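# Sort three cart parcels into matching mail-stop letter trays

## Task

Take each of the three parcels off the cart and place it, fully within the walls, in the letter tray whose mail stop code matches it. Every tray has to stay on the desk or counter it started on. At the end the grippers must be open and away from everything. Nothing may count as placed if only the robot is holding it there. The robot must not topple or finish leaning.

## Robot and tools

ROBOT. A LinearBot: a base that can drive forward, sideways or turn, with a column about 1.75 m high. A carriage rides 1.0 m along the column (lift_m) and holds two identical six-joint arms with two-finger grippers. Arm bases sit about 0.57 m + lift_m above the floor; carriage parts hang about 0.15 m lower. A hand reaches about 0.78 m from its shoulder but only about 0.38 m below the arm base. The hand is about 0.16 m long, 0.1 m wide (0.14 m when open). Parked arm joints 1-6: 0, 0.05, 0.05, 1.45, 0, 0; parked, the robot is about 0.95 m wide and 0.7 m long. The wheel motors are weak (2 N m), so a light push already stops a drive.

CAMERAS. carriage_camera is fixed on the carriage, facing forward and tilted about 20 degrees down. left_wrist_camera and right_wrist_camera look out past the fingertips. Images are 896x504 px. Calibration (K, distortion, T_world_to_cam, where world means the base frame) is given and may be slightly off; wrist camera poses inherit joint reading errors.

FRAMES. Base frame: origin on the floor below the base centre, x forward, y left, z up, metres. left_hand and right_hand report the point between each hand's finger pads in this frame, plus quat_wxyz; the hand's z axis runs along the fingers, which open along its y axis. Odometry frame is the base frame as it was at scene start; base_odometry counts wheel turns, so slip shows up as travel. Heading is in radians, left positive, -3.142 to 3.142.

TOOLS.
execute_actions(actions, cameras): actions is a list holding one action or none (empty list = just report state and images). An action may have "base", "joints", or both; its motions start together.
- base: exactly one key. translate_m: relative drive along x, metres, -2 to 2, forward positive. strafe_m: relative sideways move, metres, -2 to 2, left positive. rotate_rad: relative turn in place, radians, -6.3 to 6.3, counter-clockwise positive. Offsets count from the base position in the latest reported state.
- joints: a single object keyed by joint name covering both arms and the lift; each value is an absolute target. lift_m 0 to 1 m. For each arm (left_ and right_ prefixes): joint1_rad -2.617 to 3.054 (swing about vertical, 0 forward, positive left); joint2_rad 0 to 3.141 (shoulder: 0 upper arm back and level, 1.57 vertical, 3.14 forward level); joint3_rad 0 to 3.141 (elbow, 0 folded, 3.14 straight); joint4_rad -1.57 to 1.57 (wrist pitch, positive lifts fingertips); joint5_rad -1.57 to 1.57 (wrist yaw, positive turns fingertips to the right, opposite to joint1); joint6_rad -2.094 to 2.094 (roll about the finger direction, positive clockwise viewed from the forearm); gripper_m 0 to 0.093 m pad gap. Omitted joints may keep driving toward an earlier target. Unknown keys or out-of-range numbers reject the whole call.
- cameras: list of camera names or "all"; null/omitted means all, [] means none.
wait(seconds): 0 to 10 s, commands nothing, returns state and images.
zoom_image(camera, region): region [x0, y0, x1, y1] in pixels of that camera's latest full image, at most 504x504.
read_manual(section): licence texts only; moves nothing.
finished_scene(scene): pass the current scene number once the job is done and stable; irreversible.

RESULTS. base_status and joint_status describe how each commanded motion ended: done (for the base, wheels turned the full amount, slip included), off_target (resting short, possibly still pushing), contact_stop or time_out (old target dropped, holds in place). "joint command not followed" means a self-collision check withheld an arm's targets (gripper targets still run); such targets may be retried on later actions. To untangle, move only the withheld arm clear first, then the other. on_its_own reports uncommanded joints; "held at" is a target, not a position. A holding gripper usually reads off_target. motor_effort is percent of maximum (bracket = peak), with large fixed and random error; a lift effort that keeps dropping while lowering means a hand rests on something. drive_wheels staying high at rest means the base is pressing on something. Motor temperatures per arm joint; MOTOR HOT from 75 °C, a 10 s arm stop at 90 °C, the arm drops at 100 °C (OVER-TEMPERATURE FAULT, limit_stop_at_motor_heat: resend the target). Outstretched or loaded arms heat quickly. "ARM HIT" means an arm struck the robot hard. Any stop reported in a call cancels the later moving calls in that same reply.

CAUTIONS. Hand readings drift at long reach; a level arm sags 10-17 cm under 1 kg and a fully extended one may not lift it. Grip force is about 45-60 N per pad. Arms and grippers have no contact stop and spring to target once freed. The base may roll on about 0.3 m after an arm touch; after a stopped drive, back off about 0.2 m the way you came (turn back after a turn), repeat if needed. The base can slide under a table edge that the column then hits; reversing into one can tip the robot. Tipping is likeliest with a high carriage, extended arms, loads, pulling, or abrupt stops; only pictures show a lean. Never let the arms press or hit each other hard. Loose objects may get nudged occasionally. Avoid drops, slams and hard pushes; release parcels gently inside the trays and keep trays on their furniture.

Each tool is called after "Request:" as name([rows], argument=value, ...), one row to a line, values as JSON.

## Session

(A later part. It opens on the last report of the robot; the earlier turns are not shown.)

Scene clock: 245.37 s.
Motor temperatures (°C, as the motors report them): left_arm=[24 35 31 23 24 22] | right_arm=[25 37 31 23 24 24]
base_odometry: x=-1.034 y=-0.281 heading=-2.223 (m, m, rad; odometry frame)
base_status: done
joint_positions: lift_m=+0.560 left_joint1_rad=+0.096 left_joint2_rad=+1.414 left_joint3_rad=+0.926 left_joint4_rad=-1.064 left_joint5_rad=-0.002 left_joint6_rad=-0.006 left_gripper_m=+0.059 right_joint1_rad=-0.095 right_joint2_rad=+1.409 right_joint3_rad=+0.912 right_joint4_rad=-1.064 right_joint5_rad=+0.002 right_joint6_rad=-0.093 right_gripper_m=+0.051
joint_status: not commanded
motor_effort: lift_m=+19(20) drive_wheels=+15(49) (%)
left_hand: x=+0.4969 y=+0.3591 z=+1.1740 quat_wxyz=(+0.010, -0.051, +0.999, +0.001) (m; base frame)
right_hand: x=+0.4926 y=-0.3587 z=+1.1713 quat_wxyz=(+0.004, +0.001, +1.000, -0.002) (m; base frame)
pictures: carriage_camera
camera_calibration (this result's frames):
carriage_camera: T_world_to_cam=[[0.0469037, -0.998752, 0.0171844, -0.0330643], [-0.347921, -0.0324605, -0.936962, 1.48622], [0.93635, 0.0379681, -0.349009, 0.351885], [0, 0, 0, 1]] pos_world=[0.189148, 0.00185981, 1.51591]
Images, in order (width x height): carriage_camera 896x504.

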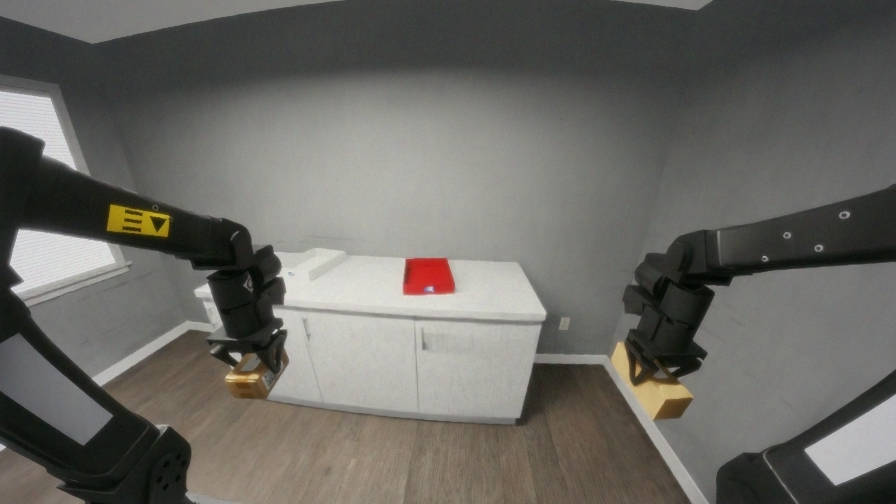

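Request:
zoom_image(camera="carriage_camera", region=[395, 255, 465, 300])

Request:
zoom_image(camera="carriage_camera", region=[270, 245, 350, 290])

Region (395, 255, 465, 300) of carriage_camera's 896x504 image, scaled by 7.200, with more detail than that image has; it fills the top 324 rows of this view, and the rest is white.

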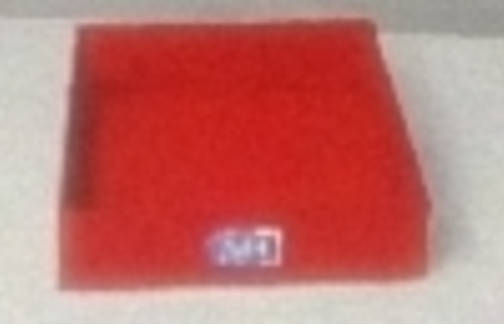

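Region (270, 245, 350, 290) of carriage_camera's 896x504 image, scaled by 6.300, with more detail than that image has; it fills the top 284 rows of this view, and the rest is white.

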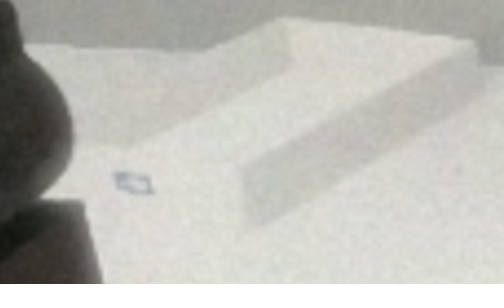

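Request:
execute_actions([
  {"base": {"translate_m": 0.55}},
], cameras=["carriage_camera"])

Request:
zoom_image(camera="carriage_camera", region=[340, 280, 480, 380])

Scene clock: 267.37 s.
Motor temperatures (°C, as the motors report them): left_arm=[24 32 31 23 24 22] | right_arm=[25 35 31 23 24 24]
base_odometry: x=-1.367 y=-0.718 heading=-2.222 (m, m, rad; odometry frame)
base_status: done
joint_positions: lift_m=+0.560 left_joint1_rad=+0.096 left_joint2_rad=+1.414 left_joint3_rad=+0.926 left_joint4_rad=-1.066 left_joint5_rad=-0.002 left_joint6_rad=-0.006 left_gripper_m=+0.059 right_joint1_rad=-0.095 right_joint2_rad=+1.409 right_joint3_rad=+0.912 right_joint4_rad=-1.068 right_joint5_rad=+0.002 right_joint6_rad=-0.093 right_gripper_m=+0.051
joint_status: not commanded
motor_effort: lift_m=+19(19) drive_wheels=-14(41) (%)
left_hand: x=+0.4964 y=+0.3591 z=+1.1740 quat_wxyz=(+0.008, -0.051, +0.999, +0.001) (m; base frame)
right_hand: x=+0.4916 y=-0.3586 z=+1.1713 quat_wxyz=(+0.002, +0.001, +1.000, -0.001) (m; base frame)
pictures: carriage_camera
camera_calibration (this result's frames):
carriage_camera: T_world_to_cam=[[0.0469037, -0.998752, 0.0171844, -0.0330643], [-0.347921, -0.0324605, -0.936962, 1.48622], [0.93635, 0.0379681, -0.349009, 0.351886], [0, 0, 0, 1]] pos_world=[0.189148, 0.00185981, 1.51591]
Images, in order (width x height): carriage_camera 896x504.

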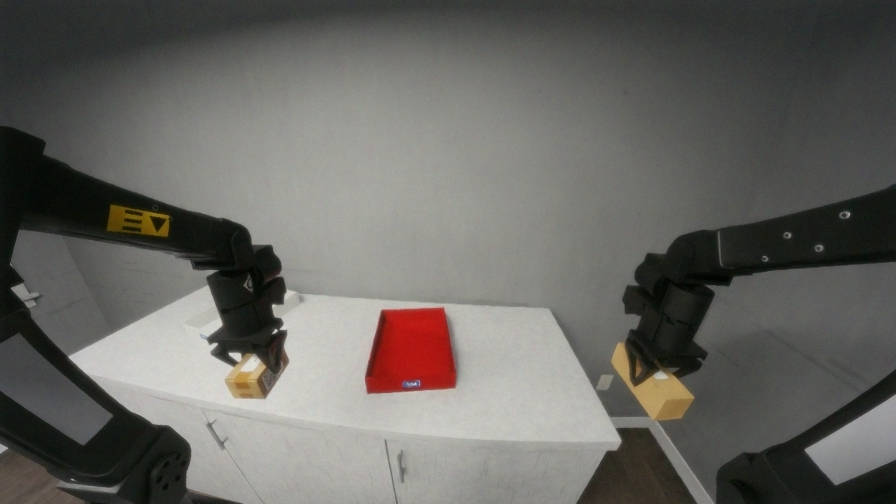

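Region (340, 280, 480, 380) of carriage_camera's 896x504 image, scaled by 3.600, with more detail than that image has; it fills the top 360 rows of this view, and the rest is white.

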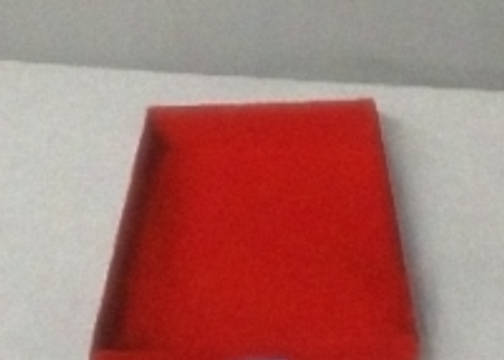

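Request:
zoom_image(camera="carriage_camera", region=[385, 370, 440, 400])

Region (385, 370, 440, 400) of carriage_camera's 896x504 image, scaled by 9.164, with more detail than that image has; it fills the top 275 rows of this view, and the rest is white.

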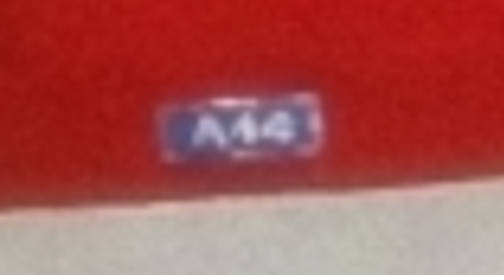

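Request:
execute_actions([
  {"joints": {"lift_m": 0.38}},
], cameras=["carriage_camera"])

Request:
zoom_image(camera="carriage_camera", region=[350, 300, 470, 370])

Scene clock: 283.60 s.
Motor temperatures (°C, as the motors report them): left_arm=[24 31 31 23 24 22] | right_arm=[25 34 32 24 24 24]
base_odometry: x=-1.367 y=-0.718 heading=-2.222 (m, m, rad; odometry frame)
base_status: not commanded
joint_positions: lift_m=+0.380 left_joint1_rad=+0.096 left_joint2_rad=+1.414 left_joint3_rad=+0.917 left_joint4_rad=-1.067 left_joint5_rad=-0.002 left_joint6_rad=-0.006 left_gripper_m=+0.059 right_joint1_rad=-0.095 right_joint2_rad=+1.409 right_joint3_rad=+0.912 right_joint4_rad=-1.069 right_joint5_rad=+0.002 right_joint6_rad=-0.093 right_gripper_m=+0.051
joint_status: all done
motor_effort: lift_m=+20(20) drive_wheels=-10(14) (%)
left_hand: x=+0.4933 y=+0.3588 z=+0.9917 quat_wxyz=(+0.003, -0.051, +0.999, +0.001) (m; base frame)
right_hand: x=+0.4915 y=-0.3586 z=+0.9913 quat_wxyz=(+0.002, +0.001, +1.000, -0.001) (m; base frame)
pictures: carriage_camera
camera_calibration (this result's frames):
carriage_camera: T_world_to_cam=[[0.0469037, -0.998752, 0.0171844, -0.029971], [-0.347921, -0.0324605, -0.936962, 1.31756], [0.93635, 0.0379681, -0.349009, 0.289063], [0, 0, 0, 1]] pos_world=[0.189148, 0.00185981, 1.3359]
Images, in order (width x height): carriage_camera 896x504.

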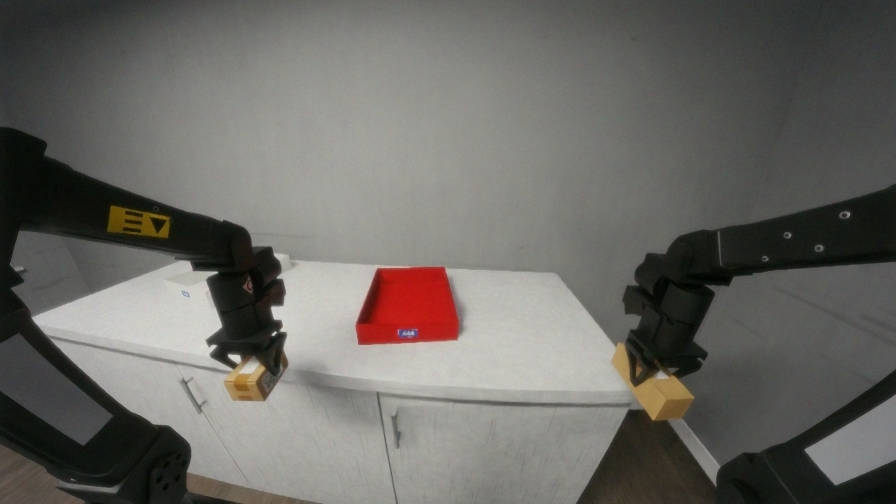

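Region (350, 300, 470, 370) of carriage_camera's 896x504 image, scaled by 4.200, with more detail than that image has; it fills the top 294 rows of this view, and the rest is white.

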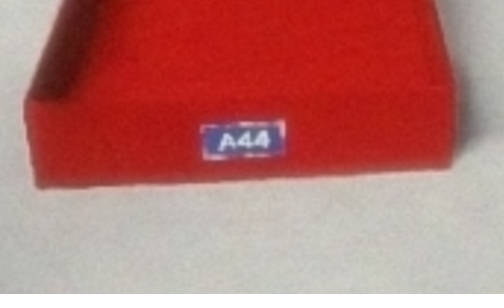

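Request:
zoom_image(camera="carriage_camera", region=[160, 275, 215, 310])

Region (160, 275, 215, 310) of carriage_camera's 896x504 image, scaled by 9.164, with more detail than that image has; it fills the top 321 rows of this view, and the rest is white.

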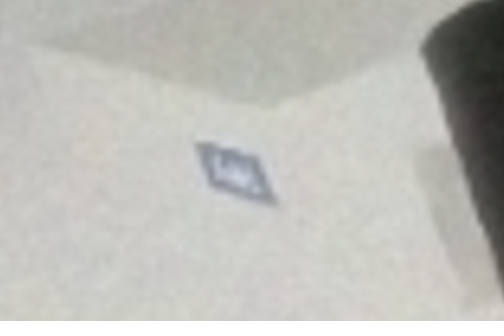

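Request:
execute_actions([
  {"base": {"translate_m": 0.15}, "joints": {"lift_m": 0.66}},
], cameras=[])

Request:
execute_actions([
  {"joints": {"left_joint1_rad": -0.495, "left_joint2_rad": 2.618, "left_joint3_rad": 1.73, "left_joint4_rad": -0.681, "left_joint6_rad": -0.70}},
], cameras=["carriage_camera", "left_wrist_camera"])

Scene clock: 316.33 s.
Motor temperatures (°C, as the motors report them): left_arm=[24 30 32 23 24 22] | right_arm=[25 33 32 24 24 24]
base_odometry: x=-1.458 y=-0.838 heading=-2.221 (m, m, rad; odometry frame)
base_status: done
joint_positions: lift_m=+0.660 left_joint1_rad=+0.096 left_joint2_rad=+1.414 left_joint3_rad=+0.917 left_joint4_rad=-1.065 left_joint5_rad=-0.002 left_joint6_rad=-0.006 left_gripper_m=+0.059 right_joint1_rad=-0.095 right_joint2_rad=+1.409 right_joint3_rad=+0.912 right_joint4_rad=-1.068 right_joint5_rad=+0.002 right_joint6_rad=-0.093 right_gripper_m=+0.051
joint_status: all done
motor_effort: lift_m=+19(24) drive_wheels=-12(39) (%)
left_hand: x=+0.4938 y=+0.3588 z=+1.2717 quat_wxyz=(+0.004, -0.051, +0.999, +0.001) (m; base frame)
right_hand: x=+0.4917 y=-0.3586 z=+1.2713 quat_wxyz=(+0.003, +0.001, +1.000, -0.001) (m; base frame)
pictures: none
No camera images: the call's "cameras" was empty. Leave "cameras" out to get every camera's image.

Scene clock: 317.90 s.
Motor temperatures (°C, as the motors report them): left_arm=[24 31 32 23 24 22] | right_arm=[25 33 32 24 24 24]
base_odometry: x=-1.458 y=-0.838 heading=-2.221 (m, m, rad; odometry frame)
base_status: not commanded
joint_positions: lift_m=+0.660 left_joint1_rad=-0.502 left_joint2_rad=+2.620 left_joint3_rad=+1.704 left_joint4_rad=-0.679 left_joint5_rad=+0.000 left_joint6_rad=-0.694 left_gripper_m=+0.059 right_joint1_rad=-0.095 right_joint2_rad=+1.409 right_joint3_rad=+0.912 right_joint4_rad=-1.068 right_joint5_rad=+0.002 right_joint6_rad=-0.093 right_gripper_m=+0.051
joint_status: all done
motor_effort: lift_m=+19(19) drive_wheels=-11(12) (%)
left_hand: x=+0.6552 y=+0.1255 z=+1.0486 quat_wxyz=(-0.010, -0.096, +0.995, +0.007) (m; base frame)
right_hand: x=+0.4917 y=-0.3586 z=+1.2713 quat_wxyz=(+0.003, +0.001, +1.000, -0.001) (m; base frame)
pictures: carriage_camera, left_wrist_camera
camera_calibration (this result's frames):
carriage_camera: T_world_to_cam=[[0.0469037, -0.998752, 0.0171844, -0.0347829], [-0.347921, -0.0324605, -0.936962, 1.57992], [0.93635, 0.0379681, -0.349009, 0.386789], [0, 0, 0, 1]] pos_world=[0.189148, 0.00185981, 1.61592]
left_wrist_camera: T_world_to_cam=[[0.162432, -0.986714, 0.00325359, 0.0160208], [-0.771488, -0.124944, 0.623855, -0.12919], [-0.61516, -0.103844, -0.781533, 1.36247], [0, 0, 0, 1]] pos_world=[0.735864, 0.14115, 1.14536]
Images, in order (width x height): carriage_camera 896x504, left_wrist_camera 896x504.

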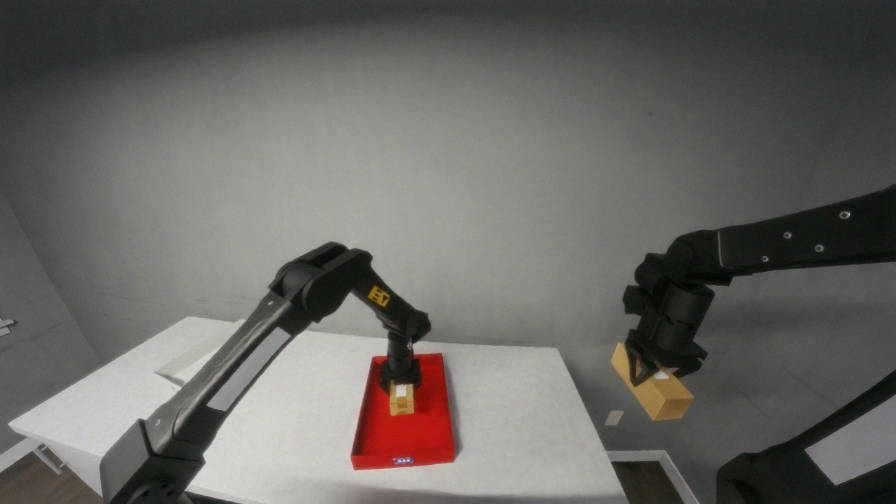

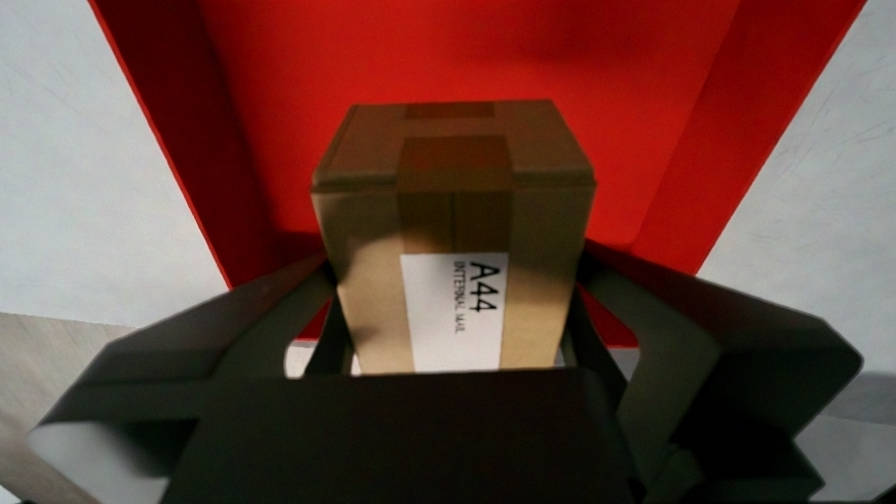

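Request:
execute_actions([
  {"joints": {"lift_m": 0.565}},
], cameras=["carriage_camera", "left_wrist_camera"])

Request:
zoom_image(camera="carriage_camera", region=[330, 320, 480, 460])

Scene clock: 326.00 s.
Motor temperatures (°C, as the motors report them): left_arm=[24 36 33 23 24 22] | right_arm=[25 33 32 24 24 24]
base_odometry: x=-1.458 y=-0.838 heading=-2.221 (m, m, rad; odometry frame)
base_status: not commanded
joint_positions: lift_m=+0.565 left_joint1_rad=-0.502 left_joint2_rad=+2.620 left_joint3_rad=+1.711 left_joint4_rad=-0.678 left_joint5_rad=+0.000 left_joint6_rad=-0.694 left_gripper_m=+0.059 right_joint1_rad=-0.095 right_joint2_rad=+1.409 right_joint3_rad=+0.912 right_joint4_rad=-1.068 right_joint5_rad=+0.002 right_joint6_rad=-0.093 right_gripper_m=+0.051
joint_status: all done
motor_effort: lift_m=+20(20) drive_wheels=-10(12) (%)
left_hand: x=+0.6580 y=+0.1240 z=+0.9550 quat_wxyz=(-0.007, -0.096, +0.995, +0.005) (m; base frame)
right_hand: x=+0.4916 y=-0.3586 z=+1.1763 quat_wxyz=(+0.002, +0.001, +1.000, -0.001) (m; base frame)
pictures: carriage_camera, left_wrist_camera
camera_calibration (this result's frames):
carriage_camera: T_world_to_cam=[[0.0469037, -0.998752, 0.0171844, -0.0331493], [-0.347921, -0.0324605, -0.936962, 1.49085], [0.93635, 0.0379681, -0.349009, 0.353612], [0, 0, 0, 1]] pos_world=[0.189148, 0.00185981, 1.52085]
left_wrist_camera: T_world_to_cam=[[0.162757, -0.986633, 0.00812691, 0.00952295], [-0.776129, -0.122938, 0.618475, -0.060804], [-0.609208, -0.106969, -0.785763, 1.29136], [0, 0, 0, 1]] pos_world=[0.737965, 0.140056, 1.05223]
Images, in order (width x height): carriage_camera 896x504, left_wrist_camera 896x504.

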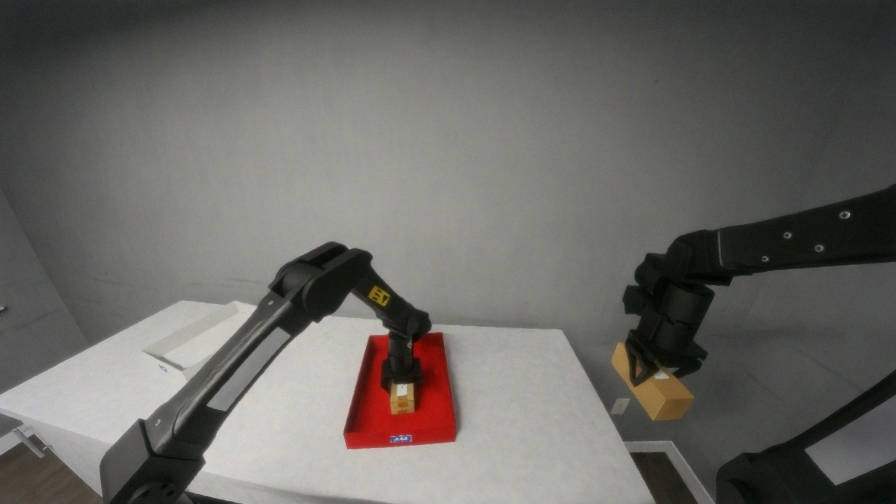

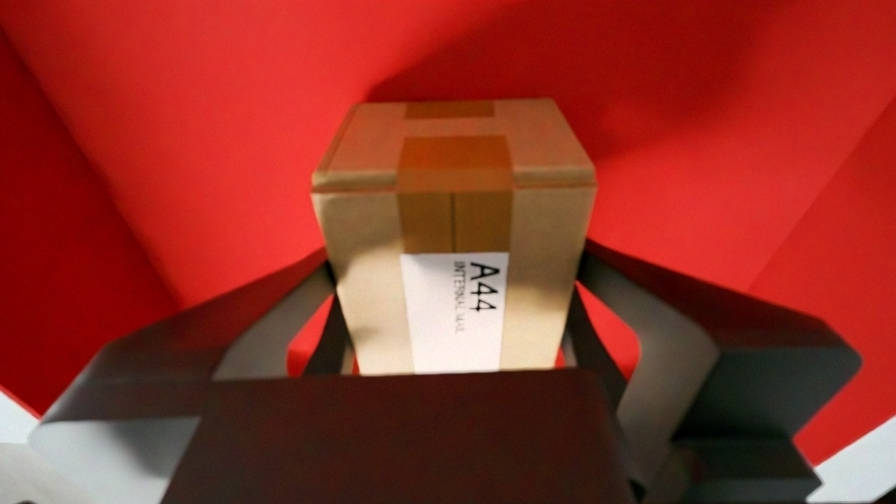

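Region (330, 320, 480, 460) of carriage_camera's 896x504 image, scaled by 3.360, with more detail than that image has; it fills the top 470 rows of this view, and the rest is white.

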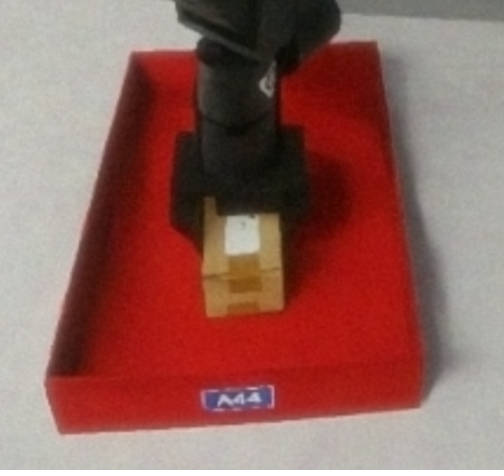

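Request:
execute_actions([
  {"joints": {"lift_m": 0.556}},
], cameras=["left_wrist_camera"])

Request:
execute_actions([
  {"joints": {"left_gripper_m": 0.093}},
], cameras=["left_wrist_camera"])

Scene clock: 331.47 s.
Motor temperatures (°C, as the motors report them): left_arm=[24 38 33 23 24 22] | right_arm=[25 33 32 24 24 24]
base_odometry: x=-1.458 y=-0.838 heading=-2.221 (m, m, rad; odometry frame)
base_status: not commanded
joint_positions: lift_m=+0.556 left_joint1_rad=-0.502 left_joint2_rad=+2.604 left_joint3_rad=+1.711 left_joint4_rad=-0.687 left_joint5_rad=-0.002 left_joint6_rad=-0.696 left_gripper_m=+0.059 right_joint1_rad=-0.095 right_joint2_rad=+1.409 right_joint3_rad=+0.912 right_joint4_rad=-1.069 right_joint5_rad=+0.002 right_joint6_rad=-0.093 right_gripper_m=+0.051
joint_status: all done
motor_effort: lift_m=+19(19) drive_wheels=+5(8) (%)
left_hand: x=+0.6601 y=+0.1232 z=+0.9531 quat_wxyz=(-0.003, -0.097, +0.995, +0.003) (m; base frame)
right_hand: x=+0.4915 y=-0.3586 z=+1.1675 quat_wxyz=(+0.002, +0.001, +1.000, -0.001) (m; base frame)
pictures: left_wrist_camera
camera_calibration (this result's frames):
left_wrist_camera: T_world_to_cam=[[0.16417, -0.986364, 0.0116268, 0.00406699], [-0.78052, -0.122684, 0.612973, -0.0500419], [-0.603188, -0.109707, -0.790018, 1.29151], [0, 0, 0, 1]] pos_world=[0.739296, 0.139559, 1.05094]
Images, in order (width x height): left_wrist_camera 896x504.

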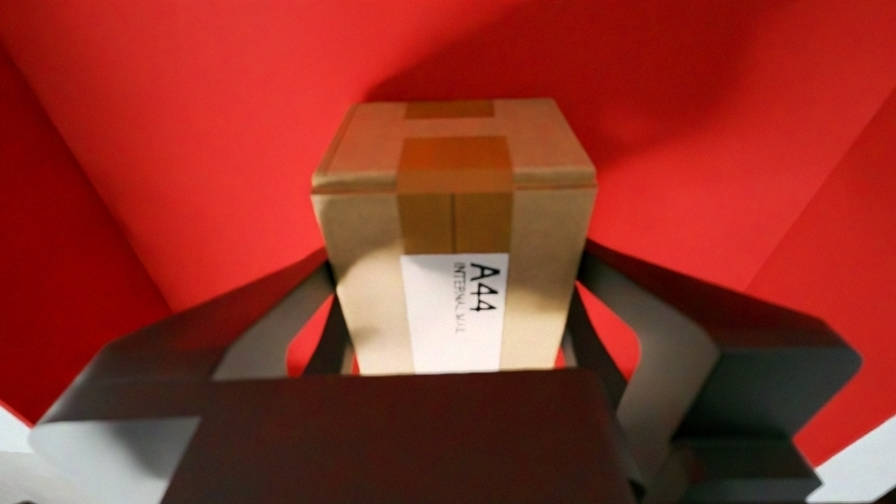

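Scene clock: 332.10 s.
Motor temperatures (°C, as the motors report them): left_arm=[24 39 33 23 24 22] | right_arm=[25 33 32 24 24 24]
base_odometry: x=-1.458 y=-0.838 heading=-2.221 (m, m, rad; odometry frame)
base_status: not commanded
joint_positions: lift_m=+0.556 left_joint1_rad=-0.502 left_joint2_rad=+2.604 left_joint3_rad=+1.711 left_joint4_rad=-0.684 left_joint5_rad=-0.002 left_joint6_rad=-0.696 left_gripper_m=+0.093 right_joint1_rad=-0.095 right_joint2_rad=+1.409 right_joint3_rad=+0.912 right_joint4_rad=-1.069 right_joint5_rad=+0.002 right_joint6_rad=-0.093 right_gripper_m=+0.051
joint_status: all done
motor_effort: lift_m=+19(19) drive_wheels=+6(6) (%)
left_hand: x=+0.6607 y=+0.1229 z=+0.9531 quat_wxyz=(-0.002, -0.097, +0.995, +0.002) (m; base frame)
right_hand: x=+0.4915 y=-0.3586 z=+1.1675 quat_wxyz=(+0.002, +0.001, +1.000, -0.001) (m; base frame)
pictures: left_wrist_camera
camera_calibration (this result's frames):
left_wrist_camera: T_world_to_cam=[[0.164141, -0.986348, 0.0132781, 0.00210443], [-0.781954, -0.121898, 0.611302, -0.0471846], [-0.601337, -0.110722, -0.791286, 1.29193], [0, 0, 0, 1]] pos_world=[0.739642, 0.139369, 1.0511]
Images, in order (width x height): left_wrist_camera 896x504.

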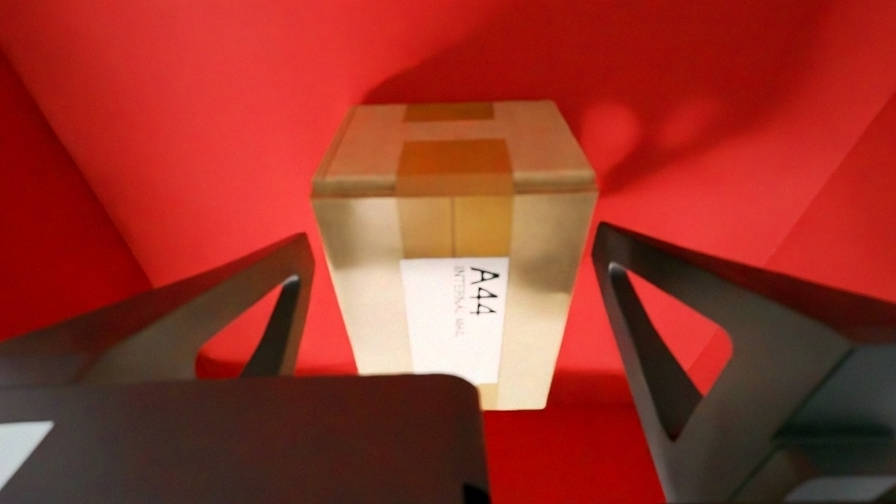

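Request:
execute_actions([
  {"joints": {"lift_m": 0.63}},
], cameras=[])

Request:
execute_actions([
  {"base": {"translate_m": -0.85}, "joints": {"lift_m": 0.36, "left_joint1_rad": 0.43, "left_joint2_rad": 2.2, "left_joint3_rad": 1.0, "left_joint4_rad": 1.5, "left_joint6_rad": 0}},
], cameras=["carriage_camera", "left_wrist_camera"])

Scene clock: 353.37 s.
Motor temperatures (°C, as the motors report them): left_arm=[24 44 34 23 24 22] | right_arm=[25 33 32 24 24 24]
base_odometry: x=-1.458 y=-0.838 heading=-2.221 (m, m, rad; odometry frame)
base_status: not commanded
joint_positions: lift_m=+0.630 left_joint1_rad=-0.502 left_joint2_rad=+2.609 left_joint3_rad=+1.711 left_joint4_rad=-0.680 left_joint5_rad=-0.002 left_joint6_rad=-0.696 left_gripper_m=+0.093 right_joint1_rad=-0.095 right_joint2_rad=+1.409 right_joint3_rad=+0.912 right_joint4_rad=-1.069 right_joint5_rad=+0.002 right_joint6_rad=-0.094 right_gripper_m=+0.051
joint_status: all done
motor_effort: lift_m=+19(24) drive_wheels=+5(6) (%)
left_hand: x=+0.6604 y=+0.1231 z=+1.0249 quat_wxyz=(-0.003, -0.097, +0.995, +0.003) (m; base frame)
right_hand: x=+0.4913 y=-0.3585 z=+1.2414 quat_wxyz=(+0.002, +0.001, +1.000, -0.001) (m; base frame)
pictures: none
No camera images: the call's "cameras" was empty. Leave "cameras" out to get every camera's image.

Scene clock: 357.33 s.
Motor temperatures (°C, as the motors report them): left_arm=[24 45 34 24 24 22] | right_arm=[25 33 32 24 24 24]
base_odometry: x=-0.944 y=-0.161 heading=-2.220 (m, m, rad; odometry frame)
base_status: done
joint_positions: lift_m=+0.360 left_joint1_rad=+0.433 left_joint2_rad=+2.205 left_joint3_rad=+1.019 left_joint4_rad=+1.504 left_joint5_rad=-0.002 left_joint6_rad=-0.006 left_gripper_m=+0.093 right_joint1_rad=-0.095 right_joint2_rad=+1.409 right_joint3_rad=+0.912 right_joint4_rad=-1.068 right_joint5_rad=+0.000 right_joint6_rad=-0.094 right_gripper_m=+0.051
joint_status: all done
motor_effort: lift_m=+20(20) drive_wheels=-13(55) (%)
left_hand: x=+0.7760 y=+0.5712 z=+1.1060 quat_wxyz=(+0.792, -0.128, +0.572, +0.172) (m; base frame)
right_hand: x=+0.4917 y=-0.3583 z=+0.9713 quat_wxyz=(+0.003, +0.001, +1.000, +0.000) (m; base frame)
pictures: carriage_camera, left_wrist_camera
camera_calibration (this result's frames):
carriage_camera: T_world_to_cam=[[0.0469037, -0.998752, 0.0171844, -0.029627], [-0.347921, -0.0324605, -0.936962, 1.2988], [0.93635, 0.0379681, -0.349009, 0.282075], [0, 0, 0, 1]] pos_world=[0.189148, 0.00185981, 1.31588]
left_wrist_camera: T_world_to_cam=[[0.411642, -0.910946, -0.0269938, 0.232751], [-0.310738, -0.11245, -0.943821, 1.35309], [0.856734, 0.396904, -0.329354, -0.400372], [0, 0, 0, 1]] pos_world=[0.667659, 0.523088, 1.15149]
Images, in order (width x height): carriage_camera 896x504, left_wrist_camera 896x504.

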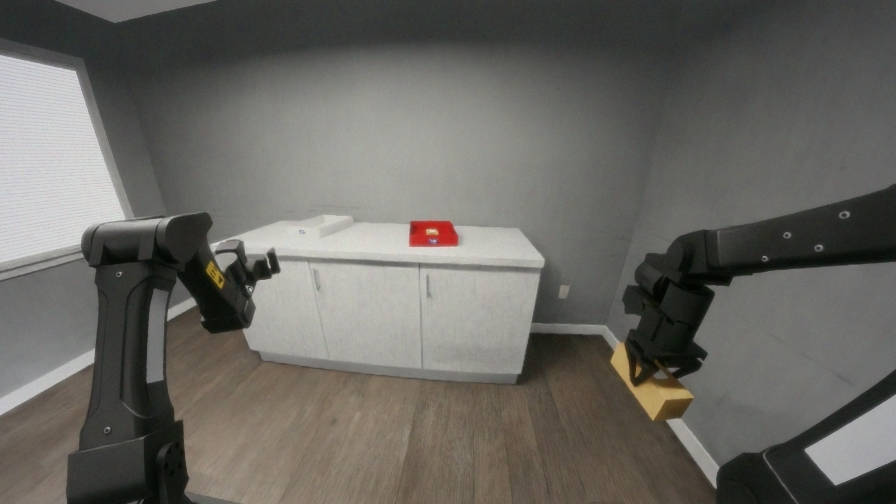

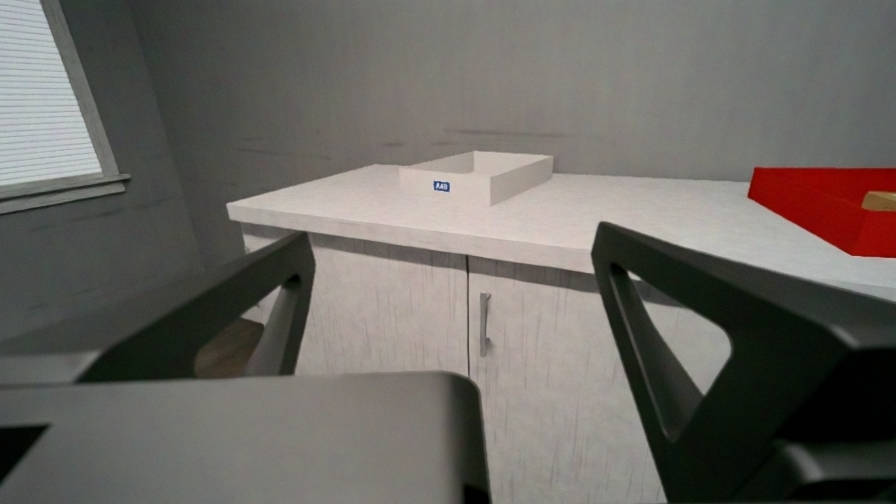

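Request:
zoom_image(camera="left_wrist_camera", region=[410, 170, 480, 205])

Region (410, 170, 480, 205) of left_wrist_camera's 896x504 image, scaled by 7.200, with more detail than that image has.

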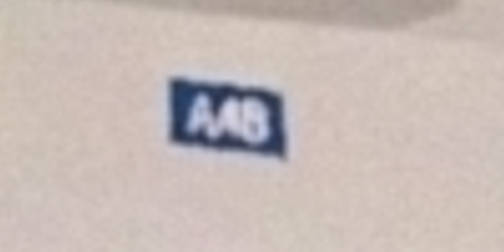

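Request:
execute_actions([
  {"base": {"rotate_rad": -1.572}, "joints": {"lift_m": 0.56, "left_joint1_rad": -0.521, "left_joint2_rad": 2.776, "left_joint3_rad": 1.52, "left_joint4_rad": -0.31, "left_joint6_rad": -0.65}},
], cameras=[])

Request:
execute_actions([
  {"base": {"translate_m": 0.4}},
], cameras=["carriage_camera", "left_wrist_camera"])

Scene clock: 375.33 s.
Motor temperatures (°C, as the motors report them): left_arm=[24 46 33 27 24 22] | right_arm=[25 33 32 24 24 24]
base_odometry: x=-0.944 y=-0.161 heading=+2.492 (m, m, rad; odometry frame)
base_status: done
joint_positions: lift_m=+0.560 left_joint1_rad=-0.516 left_joint2_rad=+2.755 left_joint3_rad=+1.509 left_joint4_rad=-0.300 left_joint5_rad=+0.006 left_joint6_rad=-0.644 left_gripper_m=+0.093 right_joint1_rad=-0.095 right_joint2_rad=+1.409 right_joint3_rad=+0.912 right_joint4_rad=-1.064 right_joint5_rad=+0.000 right_joint6_rad=-0.094 right_gripper_m=+0.051
joint_status: all done
motor_effort: lift_m=+19(23) drive_wheels=+16(51) (%)
left_hand: x=+0.6221 y=+0.1360 z=+0.8614 quat_wxyz=(+0.009, -0.064, +0.998, -0.009) (m; base frame)
right_hand: x=+0.4925 y=-0.3583 z=+1.1713 quat_wxyz=(+0.004, +0.001, +1.000, -0.001) (m; base frame)
pictures: none
No camera images: the call's "cameras" was empty. Leave "cameras" out to get every camera's image.

Scene clock: 378.13 s.
Motor temperatures (°C, as the motors report them): left_arm=[24 46 33 26 24 22] | right_arm=[25 33 32 24 24 24]
base_odometry: x=-1.262 y=+0.082 heading=+2.491 (m, m, rad; odometry frame)
base_status: done
joint_positions: lift_m=+0.560 left_joint1_rad=-0.517 left_joint2_rad=+2.755 left_joint3_rad=+1.509 left_joint4_rad=-0.306 left_joint5_rad=+0.006 left_joint6_rad=-0.644 left_gripper_m=+0.093 right_joint1_rad=-0.095 right_joint2_rad=+1.409 right_joint3_rad=+0.912 right_joint4_rad=-1.067 right_joint5_rad=+0.000 right_joint6_rad=-0.094 right_gripper_m=+0.051
joint_status: not commanded
motor_effort: lift_m=+19(19) drive_wheels=-14(39) (%)
left_hand: x=+0.6204 y=+0.1363 z=+0.8614 quat_wxyz=(+0.006, -0.063, +0.998, -0.007) (m; base frame)
right_hand: x=+0.4918 y=-0.3583 z=+1.1713 quat_wxyz=(+0.003, +0.001, +1.000, +0.000) (m; base frame)
pictures: carriage_camera, left_wrist_camera
camera_calibration (this result's frames):
carriage_camera: T_world_to_cam=[[0.0469037, -0.998752, 0.0171844, -0.0330645], [-0.347921, -0.0324605, -0.936962, 1.48622], [0.93635, 0.0379681, -0.349009, 0.351889], [0, 0, 0, 1]] pos_world=[0.189148, 0.00185981, 1.51592]
left_wrist_camera: T_world_to_cam=[[0.0971555, -0.994703, 0.0335759, 0.0483936], [-0.798584, -0.0577774, 0.599104, -0.00890842], [-0.59399, -0.0850194, -0.799967, 1.19598], [0, 0, 0, 1]] pos_world=[0.698585, 0.149304, 0.960458]
Images, in order (width x height): carriage_camera 896x504, left_wrist_camera 896x504.

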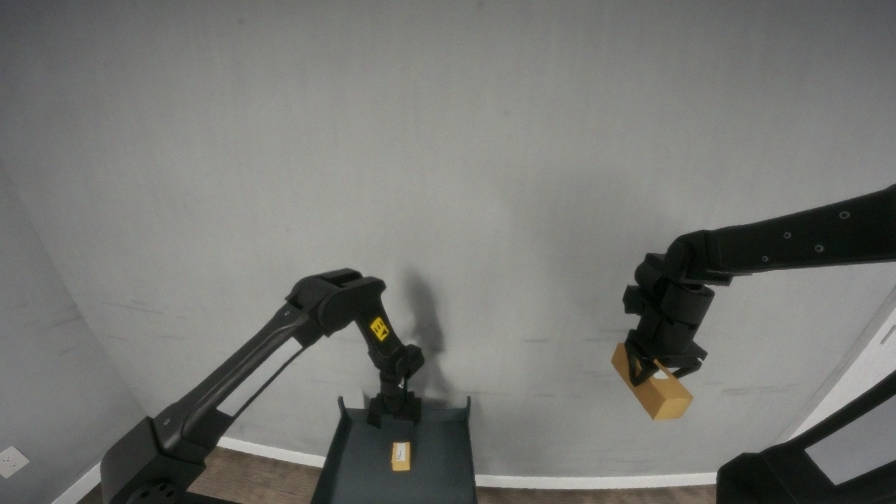

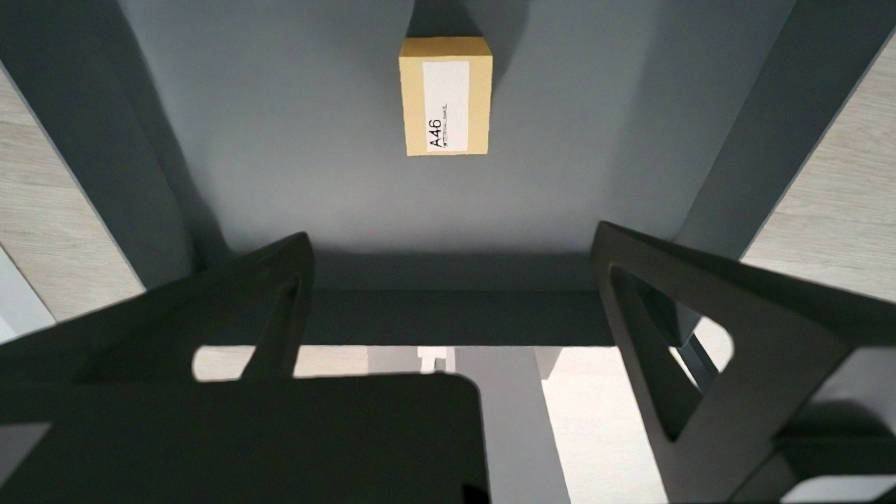

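Request:
execute_actions([
  {"joints": {"lift_m": 0.445}},
], cameras=["left_wrist_camera"])

Scene clock: 382.17 s.
Motor temperatures (°C, as the motors report them): left_arm=[24 46 33 26 24 22] | right_arm=[25 33 32 24 24 24]
base_odometry: x=-1.262 y=+0.082 heading=+2.491 (m, m, rad; odometry frame)
base_status: not commanded
joint_positions: lift_m=+0.445 left_joint1_rad=-0.517 left_joint2_rad=+2.765 left_joint3_rad=+1.509 left_joint4_rad=-0.308 left_joint5_rad=+0.005 left_joint6_rad=-0.644 left_gripper_m=+0.093 right_joint1_rad=-0.095 right_joint2_rad=+1.409 right_joint3_rad=+0.912 right_joint4_rad=-1.069 right_joint5_rad=+0.000 right_joint6_rad=-0.094 right_gripper_m=+0.051
joint_status: all done
motor_effort: lift_m=+19(20) drive_wheels=-8(11) (%)
left_hand: x=+0.6170 y=+0.1384 z=+0.7427 quat_wxyz=(+0.001, -0.063, +0.998, -0.004) (m; base frame)
right_hand: x=+0.4915 y=-0.3582 z=+1.0563 quat_wxyz=(+0.002, +0.001, +1.000, +0.000) (m; base frame)
pictures: left_wrist_camera
camera_calibration (this result's frames):
left_wrist_camera: T_world_to_cam=[[0.0974514, -0.994891, 0.0263533, 0.0599492], [-0.792816, -0.0615966, 0.60634, 0.0512208], [-0.601619, -0.079982, -0.794769, 1.09941], [0, 0, 0, 1]] pos_world=[0.696192, 0.150731, 0.841139]
Images, in order (width x height): left_wrist_camera 896x504.

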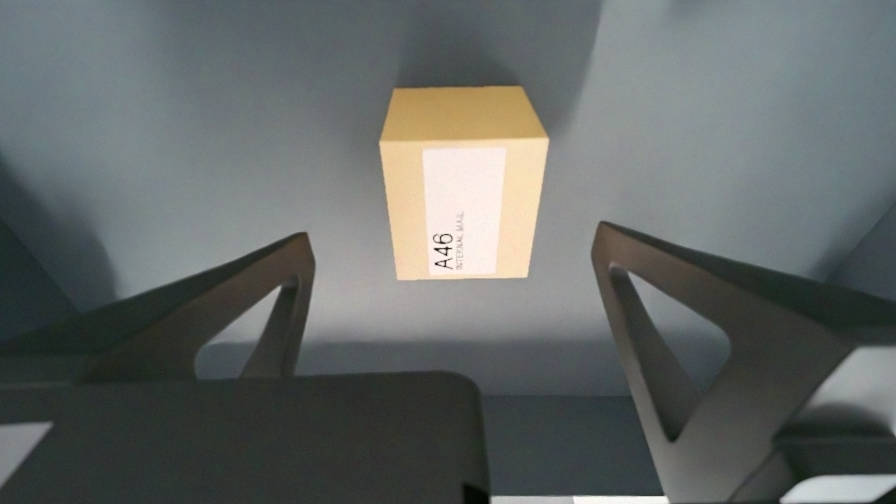

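Request:
execute_actions([
  {"joints": {"lift_m": 0.405}},
], cameras=[])

Request:
execute_actions([
  {"joints": {"left_gripper_m": 0.03}},
], cameras=["left_wrist_camera"])

Scene clock: 385.43 s.
Motor temperatures (°C, as the motors report them): left_arm=[24 46 33 25 24 22] | right_arm=[25 33 33 24 24 24]
base_odometry: x=-1.262 y=+0.082 heading=+2.491 (m, m, rad; odometry frame)
base_status: not commanded
joint_positions: lift_m=+0.405 left_joint1_rad=-0.517 left_joint2_rad=+2.769 left_joint3_rad=+1.509 left_joint4_rad=-0.308 left_joint5_rad=+0.004 left_joint6_rad=-0.644 left_gripper_m=+0.093 right_joint1_rad=-0.095 right_joint2_rad=+1.409 right_joint3_rad=+0.910 right_joint4_rad=-1.069 right_joint5_rad=+0.000 right_joint6_rad=-0.094 right_gripper_m=+0.051
joint_status: all done
motor_effort: lift_m=+20(20) drive_wheels=-9(10) (%)
left_hand: x=+0.6159 y=+0.1392 z=+0.7011 quat_wxyz=(+0.000, -0.063, +0.998, -0.003) (m; base frame)
right_hand: x=+0.4908 y=-0.3582 z=+1.0159 quat_wxyz=(+0.001, +0.001, +1.000, +0.000) (m; base frame)
pictures: none
No camera images: the call's "cameras" was empty. Leave "cameras" out to get every camera's image.

Scene clock: 386.07 s.
Motor temperatures (°C, as the motors report them): left_arm=[24 46 33 25 24 22] | right_arm=[25 33 33 24 24 24]
base_odometry: x=-1.262 y=+0.082 heading=+2.491 (m, m, rad; odometry frame)
base_status: not commanded
joint_positions: lift_m=+0.405 left_joint1_rad=-0.517 left_joint2_rad=+2.769 left_joint3_rad=+1.509 left_joint4_rad=-0.308 left_joint5_rad=+0.004 left_joint6_rad=-0.644 left_gripper_m=+0.049 right_joint1_rad=-0.095 right_joint2_rad=+1.409 right_joint3_rad=+0.910 right_joint4_rad=-1.069 right_joint5_rad=+0.000 right_joint6_rad=-0.094 right_gripper_m=+0.051
joint_status: left_gripper_m off_target (ended at +0.049, target +0.030)
motor_effort: lift_m=+20(20) drive_wheels=-9(7) (%)
left_hand: x=+0.6158 y=+0.1392 z=+0.7011 quat_wxyz=(+0.000, -0.063, +0.998, -0.002) (m; base frame)
right_hand: x=+0.4908 y=-0.3582 z=+1.0159 quat_wxyz=(+0.001, +0.001, +1.000, +0.000) (m; base frame)
pictures: left_wrist_camera
camera_calibration (this result's frames):
left_wrist_camera: T_world_to_cam=[[0.0975358, -0.994959, 0.0233096, 0.0641262], [-0.79083, -0.0632632, 0.608758, 0.0728406], [-0.604214, -0.0778096, -0.793014, 1.06568], [0, 0, 0, 1]] pos_world=[0.695251, 0.151332, 0.799264]
Images, in order (width x height): left_wrist_camera 896x504.

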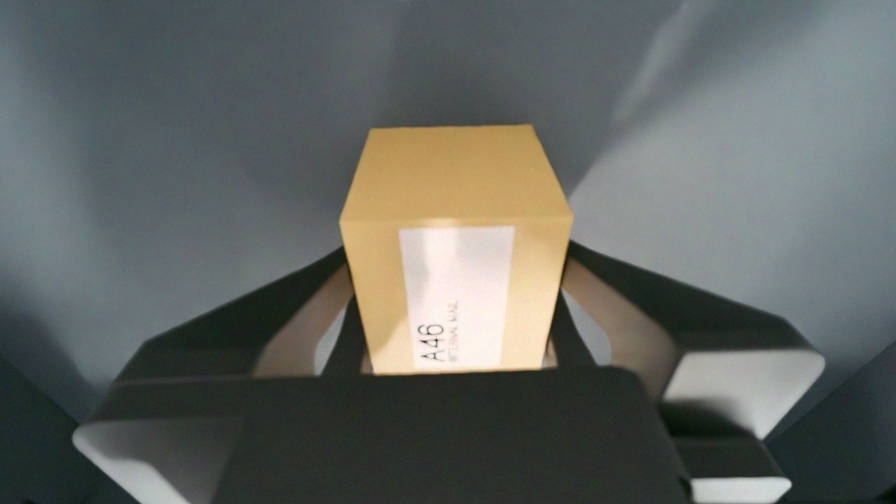

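Request:
execute_actions([
  {"joints": {"lift_m": 0.55}},
], cameras=[])

Request:
execute_actions([
  {"base": {"translate_m": -0.95}, "joints": {"left_joint1_rad": 0.1, "left_joint2_rad": 1.4, "left_joint3_rad": 0.9, "left_joint4_rad": -1.07, "left_joint6_rad": 0.0}},
], cameras=[])

Request:
execute_actions([
  {"base": {"rotate_rad": -1.571}, "joints": {"lift_m": 0.42}},
], cameras=[])

Request:
execute_actions([
  {"base": {"translate_m": 1.6}},
], cameras=["carriage_camera"])

Scene clock: 412.33 s.
Motor temperatures (°C, as the motors report them): left_arm=[24 49 32 24 24 22] | right_arm=[25 33 33 24 24 24]
base_odometry: x=-1.262 y=+0.082 heading=+2.491 (m, m, rad; odometry frame)
base_status: not commanded
joint_positions: lift_m=+0.550 left_joint1_rad=-0.517 left_joint2_rad=+2.771 left_joint3_rad=+1.509 left_joint4_rad=-0.308 left_joint5_rad=+0.004 left_joint6_rad=-0.644 left_gripper_m=+0.049 right_joint1_rad=-0.095 right_joint2_rad=+1.409 right_joint3_rad=+0.910 right_joint4_rad=-1.070 right_joint5_rad=+0.000 right_joint6_rad=-0.094 right_gripper_m=+0.051
joint_status: all done
motor_effort: lift_m=+19(24) drive_wheels=-10(10) (%)
left_hand: x=+0.6154 y=+0.1396 z=+0.8456 quat_wxyz=(-0.001, -0.063, +0.998, -0.002) (m; base frame)
right_hand: x=+0.4908 y=-0.3581 z=+1.1610 quat_wxyz=(+0.001, +0.001, +1.000, +0.000) (m; base frame)
pictures: none
No camera images: the call's "cameras" was empty. Leave "cameras" out to get every camera's image.

Scene clock: 416.63 s.
Motor temperatures (°C, as the motors report them): left_arm=[24 47 32 24 24 22] | right_arm=[25 33 33 24 24 24]
base_odometry: x=-0.506 y=-0.494 heading=+2.490 (m, m, rad; odometry frame)
base_status: done
joint_positions: lift_m=+0.550 left_joint1_rad=+0.097 left_joint2_rad=+1.414 left_joint3_rad=+0.928 left_joint4_rad=-1.066 left_joint5_rad=-0.002 left_joint6_rad=-0.006 left_gripper_m=+0.049 right_joint1_rad=-0.095 right_joint2_rad=+1.409 right_joint3_rad=+0.910 right_joint4_rad=-1.068 right_joint5_rad=+0.000 right_joint6_rad=-0.094 right_gripper_m=+0.051
joint_status: all done
motor_effort: lift_m=+19(19) drive_wheels=-13(52) (%)
left_hand: x=+0.4968 y=+0.3596 z=+1.1646 quat_wxyz=(+0.009, -0.052, +0.999, +0.002) (m; base frame)
right_hand: x=+0.4912 y=-0.3581 z=+1.1610 quat_wxyz=(+0.002, +0.001, +1.000, +0.000) (m; base frame)
pictures: none
No camera images: the call's "cameras" was empty. Leave "cameras" out to get every camera's image.

Scene clock: 419.73 s.
Motor temperatures (°C, as the motors report them): left_arm=[24 46 32 24 24 22] | right_arm=[25 33 33 24 24 24]
base_odometry: x=-0.506 y=-0.494 heading=+0.920 (m, m, rad; odometry frame)
base_status: done
joint_positions: lift_m=+0.420 left_joint1_rad=+0.098 left_joint2_rad=+1.412 left_joint3_rad=+0.918 left_joint4_rad=-1.063 left_joint5_rad=-0.002 left_joint6_rad=-0.006 left_gripper_m=+0.049 right_joint1_rad=-0.095 right_joint2_rad=+1.409 right_joint3_rad=+0.910 right_joint4_rad=-1.065 right_joint5_rad=+0.000 right_joint6_rad=-0.094 right_gripper_m=+0.051
joint_status: all done
motor_effort: lift_m=+19(20) drive_wheels=+14(53) (%)
left_hand: x=+0.4948 y=+0.3595 z=+1.0324 quat_wxyz=(+0.007, -0.052, +0.999, +0.002) (m; base frame)
right_hand: x=+0.4920 y=-0.3582 z=+1.0310 quat_wxyz=(+0.003, +0.001, +1.000, +0.000) (m; base frame)
pictures: none
No camera images: the call's "cameras" was empty. Leave "cameras" out to get every camera's image.

Scene clock: 425.20 s.
Motor temperatures (°C, as the motors report them): left_arm=[24 44 32 24 24 22] | right_arm=[25 33 33 24 24 24]
base_odometry: x=+0.465 y=+0.778 heading=+0.919 (m, m, rad; odometry frame)
base_status: done
joint_positions: lift_m=+0.420 left_joint1_rad=+0.098 left_joint2_rad=+1.412 left_joint3_rad=+0.918 left_joint4_rad=-1.068 left_joint5_rad=-0.002 left_joint6_rad=-0.006 left_gripper_m=+0.049 right_joint1_rad=-0.095 right_joint2_rad=+1.409 right_joint3_rad=+0.910 right_joint4_rad=-1.068 right_joint5_rad=+0.000 right_joint6_rad=-0.094 right_gripper_m=+0.051
joint_status: not commanded
motor_effort: lift_m=+19(19) drive_wheels=-15(49) (%)
left_hand: x=+0.4936 y=+0.3594 z=+1.0324 quat_wxyz=(+0.005, -0.052, +0.999, +0.001) (m; base frame)
right_hand: x=+0.4911 y=-0.3581 z=+1.0310 quat_wxyz=(+0.002, +0.001, +1.000, +0.000) (m; base frame)
pictures: carriage_camera
camera_calibration (this result's frames):
carriage_camera: T_world_to_cam=[[0.0469037, -0.998752, 0.0171844, -0.0306585], [-0.347921, -0.0324605, -0.936962, 1.35505], [0.93635, 0.0379681, -0.349009, 0.303026], [0, 0, 0, 1]] pos_world=[0.189148, 0.00185981, 1.37591]
Images, in order (width x height): carriage_camera 896x504.

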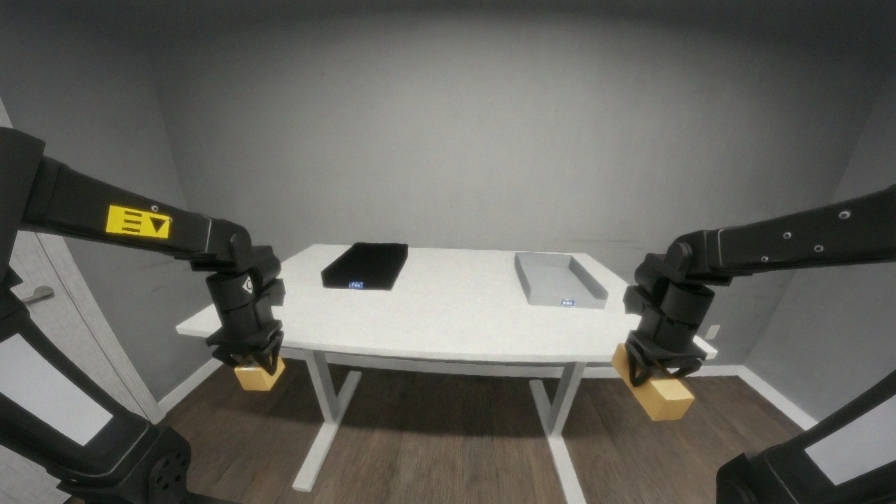

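Request:
zoom_image(camera="carriage_camera", region=[315, 238, 415, 298])

Request:
zoom_image(camera="carriage_camera", region=[510, 248, 615, 313])

Region (315, 238, 415, 298) of carriage_camera's 896x504 image, scaled by 5.040, with more detail than that image has; it fills the top 302 rows of this view, and the rest is white.

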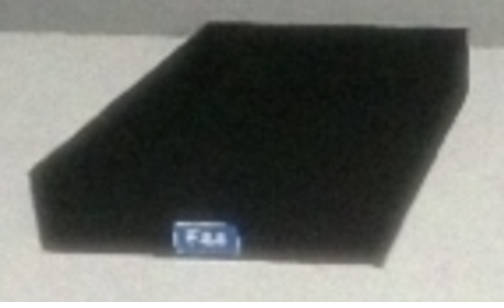

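Region (510, 248, 615, 313) of carriage_camera's 896x504 image, scaled by 4.800, with more detail than that image has; it fills the top 312 rows of this view, and the rest is white.

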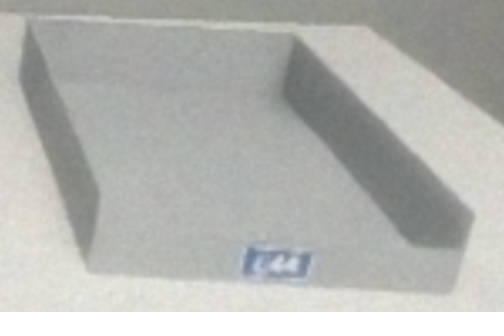

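Request:
zoom_image(camera="carriage_camera", region=[340, 276, 372, 294])

Request:
zoom_image(camera="carriage_camera", region=[552, 294, 584, 312])

Region (340, 276, 372, 294) of carriage_camera's 896x504 image, scaled by 15.750, with more detail than that image has; it fills the top 284 rows of this view, and the rest is white.

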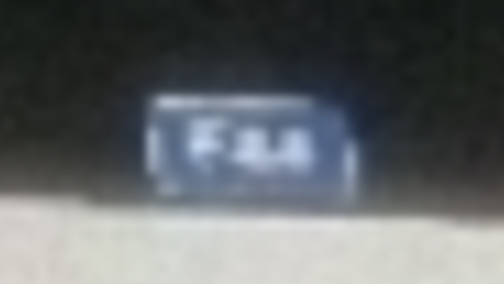

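Region (552, 294, 584, 312) of carriage_camera's 896x504 image, scaled by 15.750, with more detail than that image has; it fills the top 284 rows of this view, and the rest is white.

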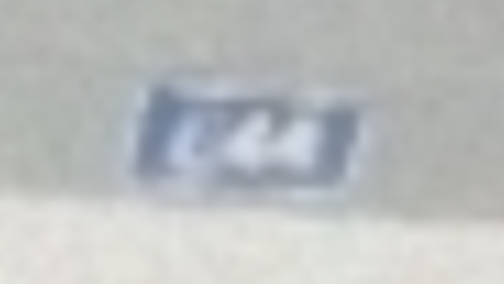

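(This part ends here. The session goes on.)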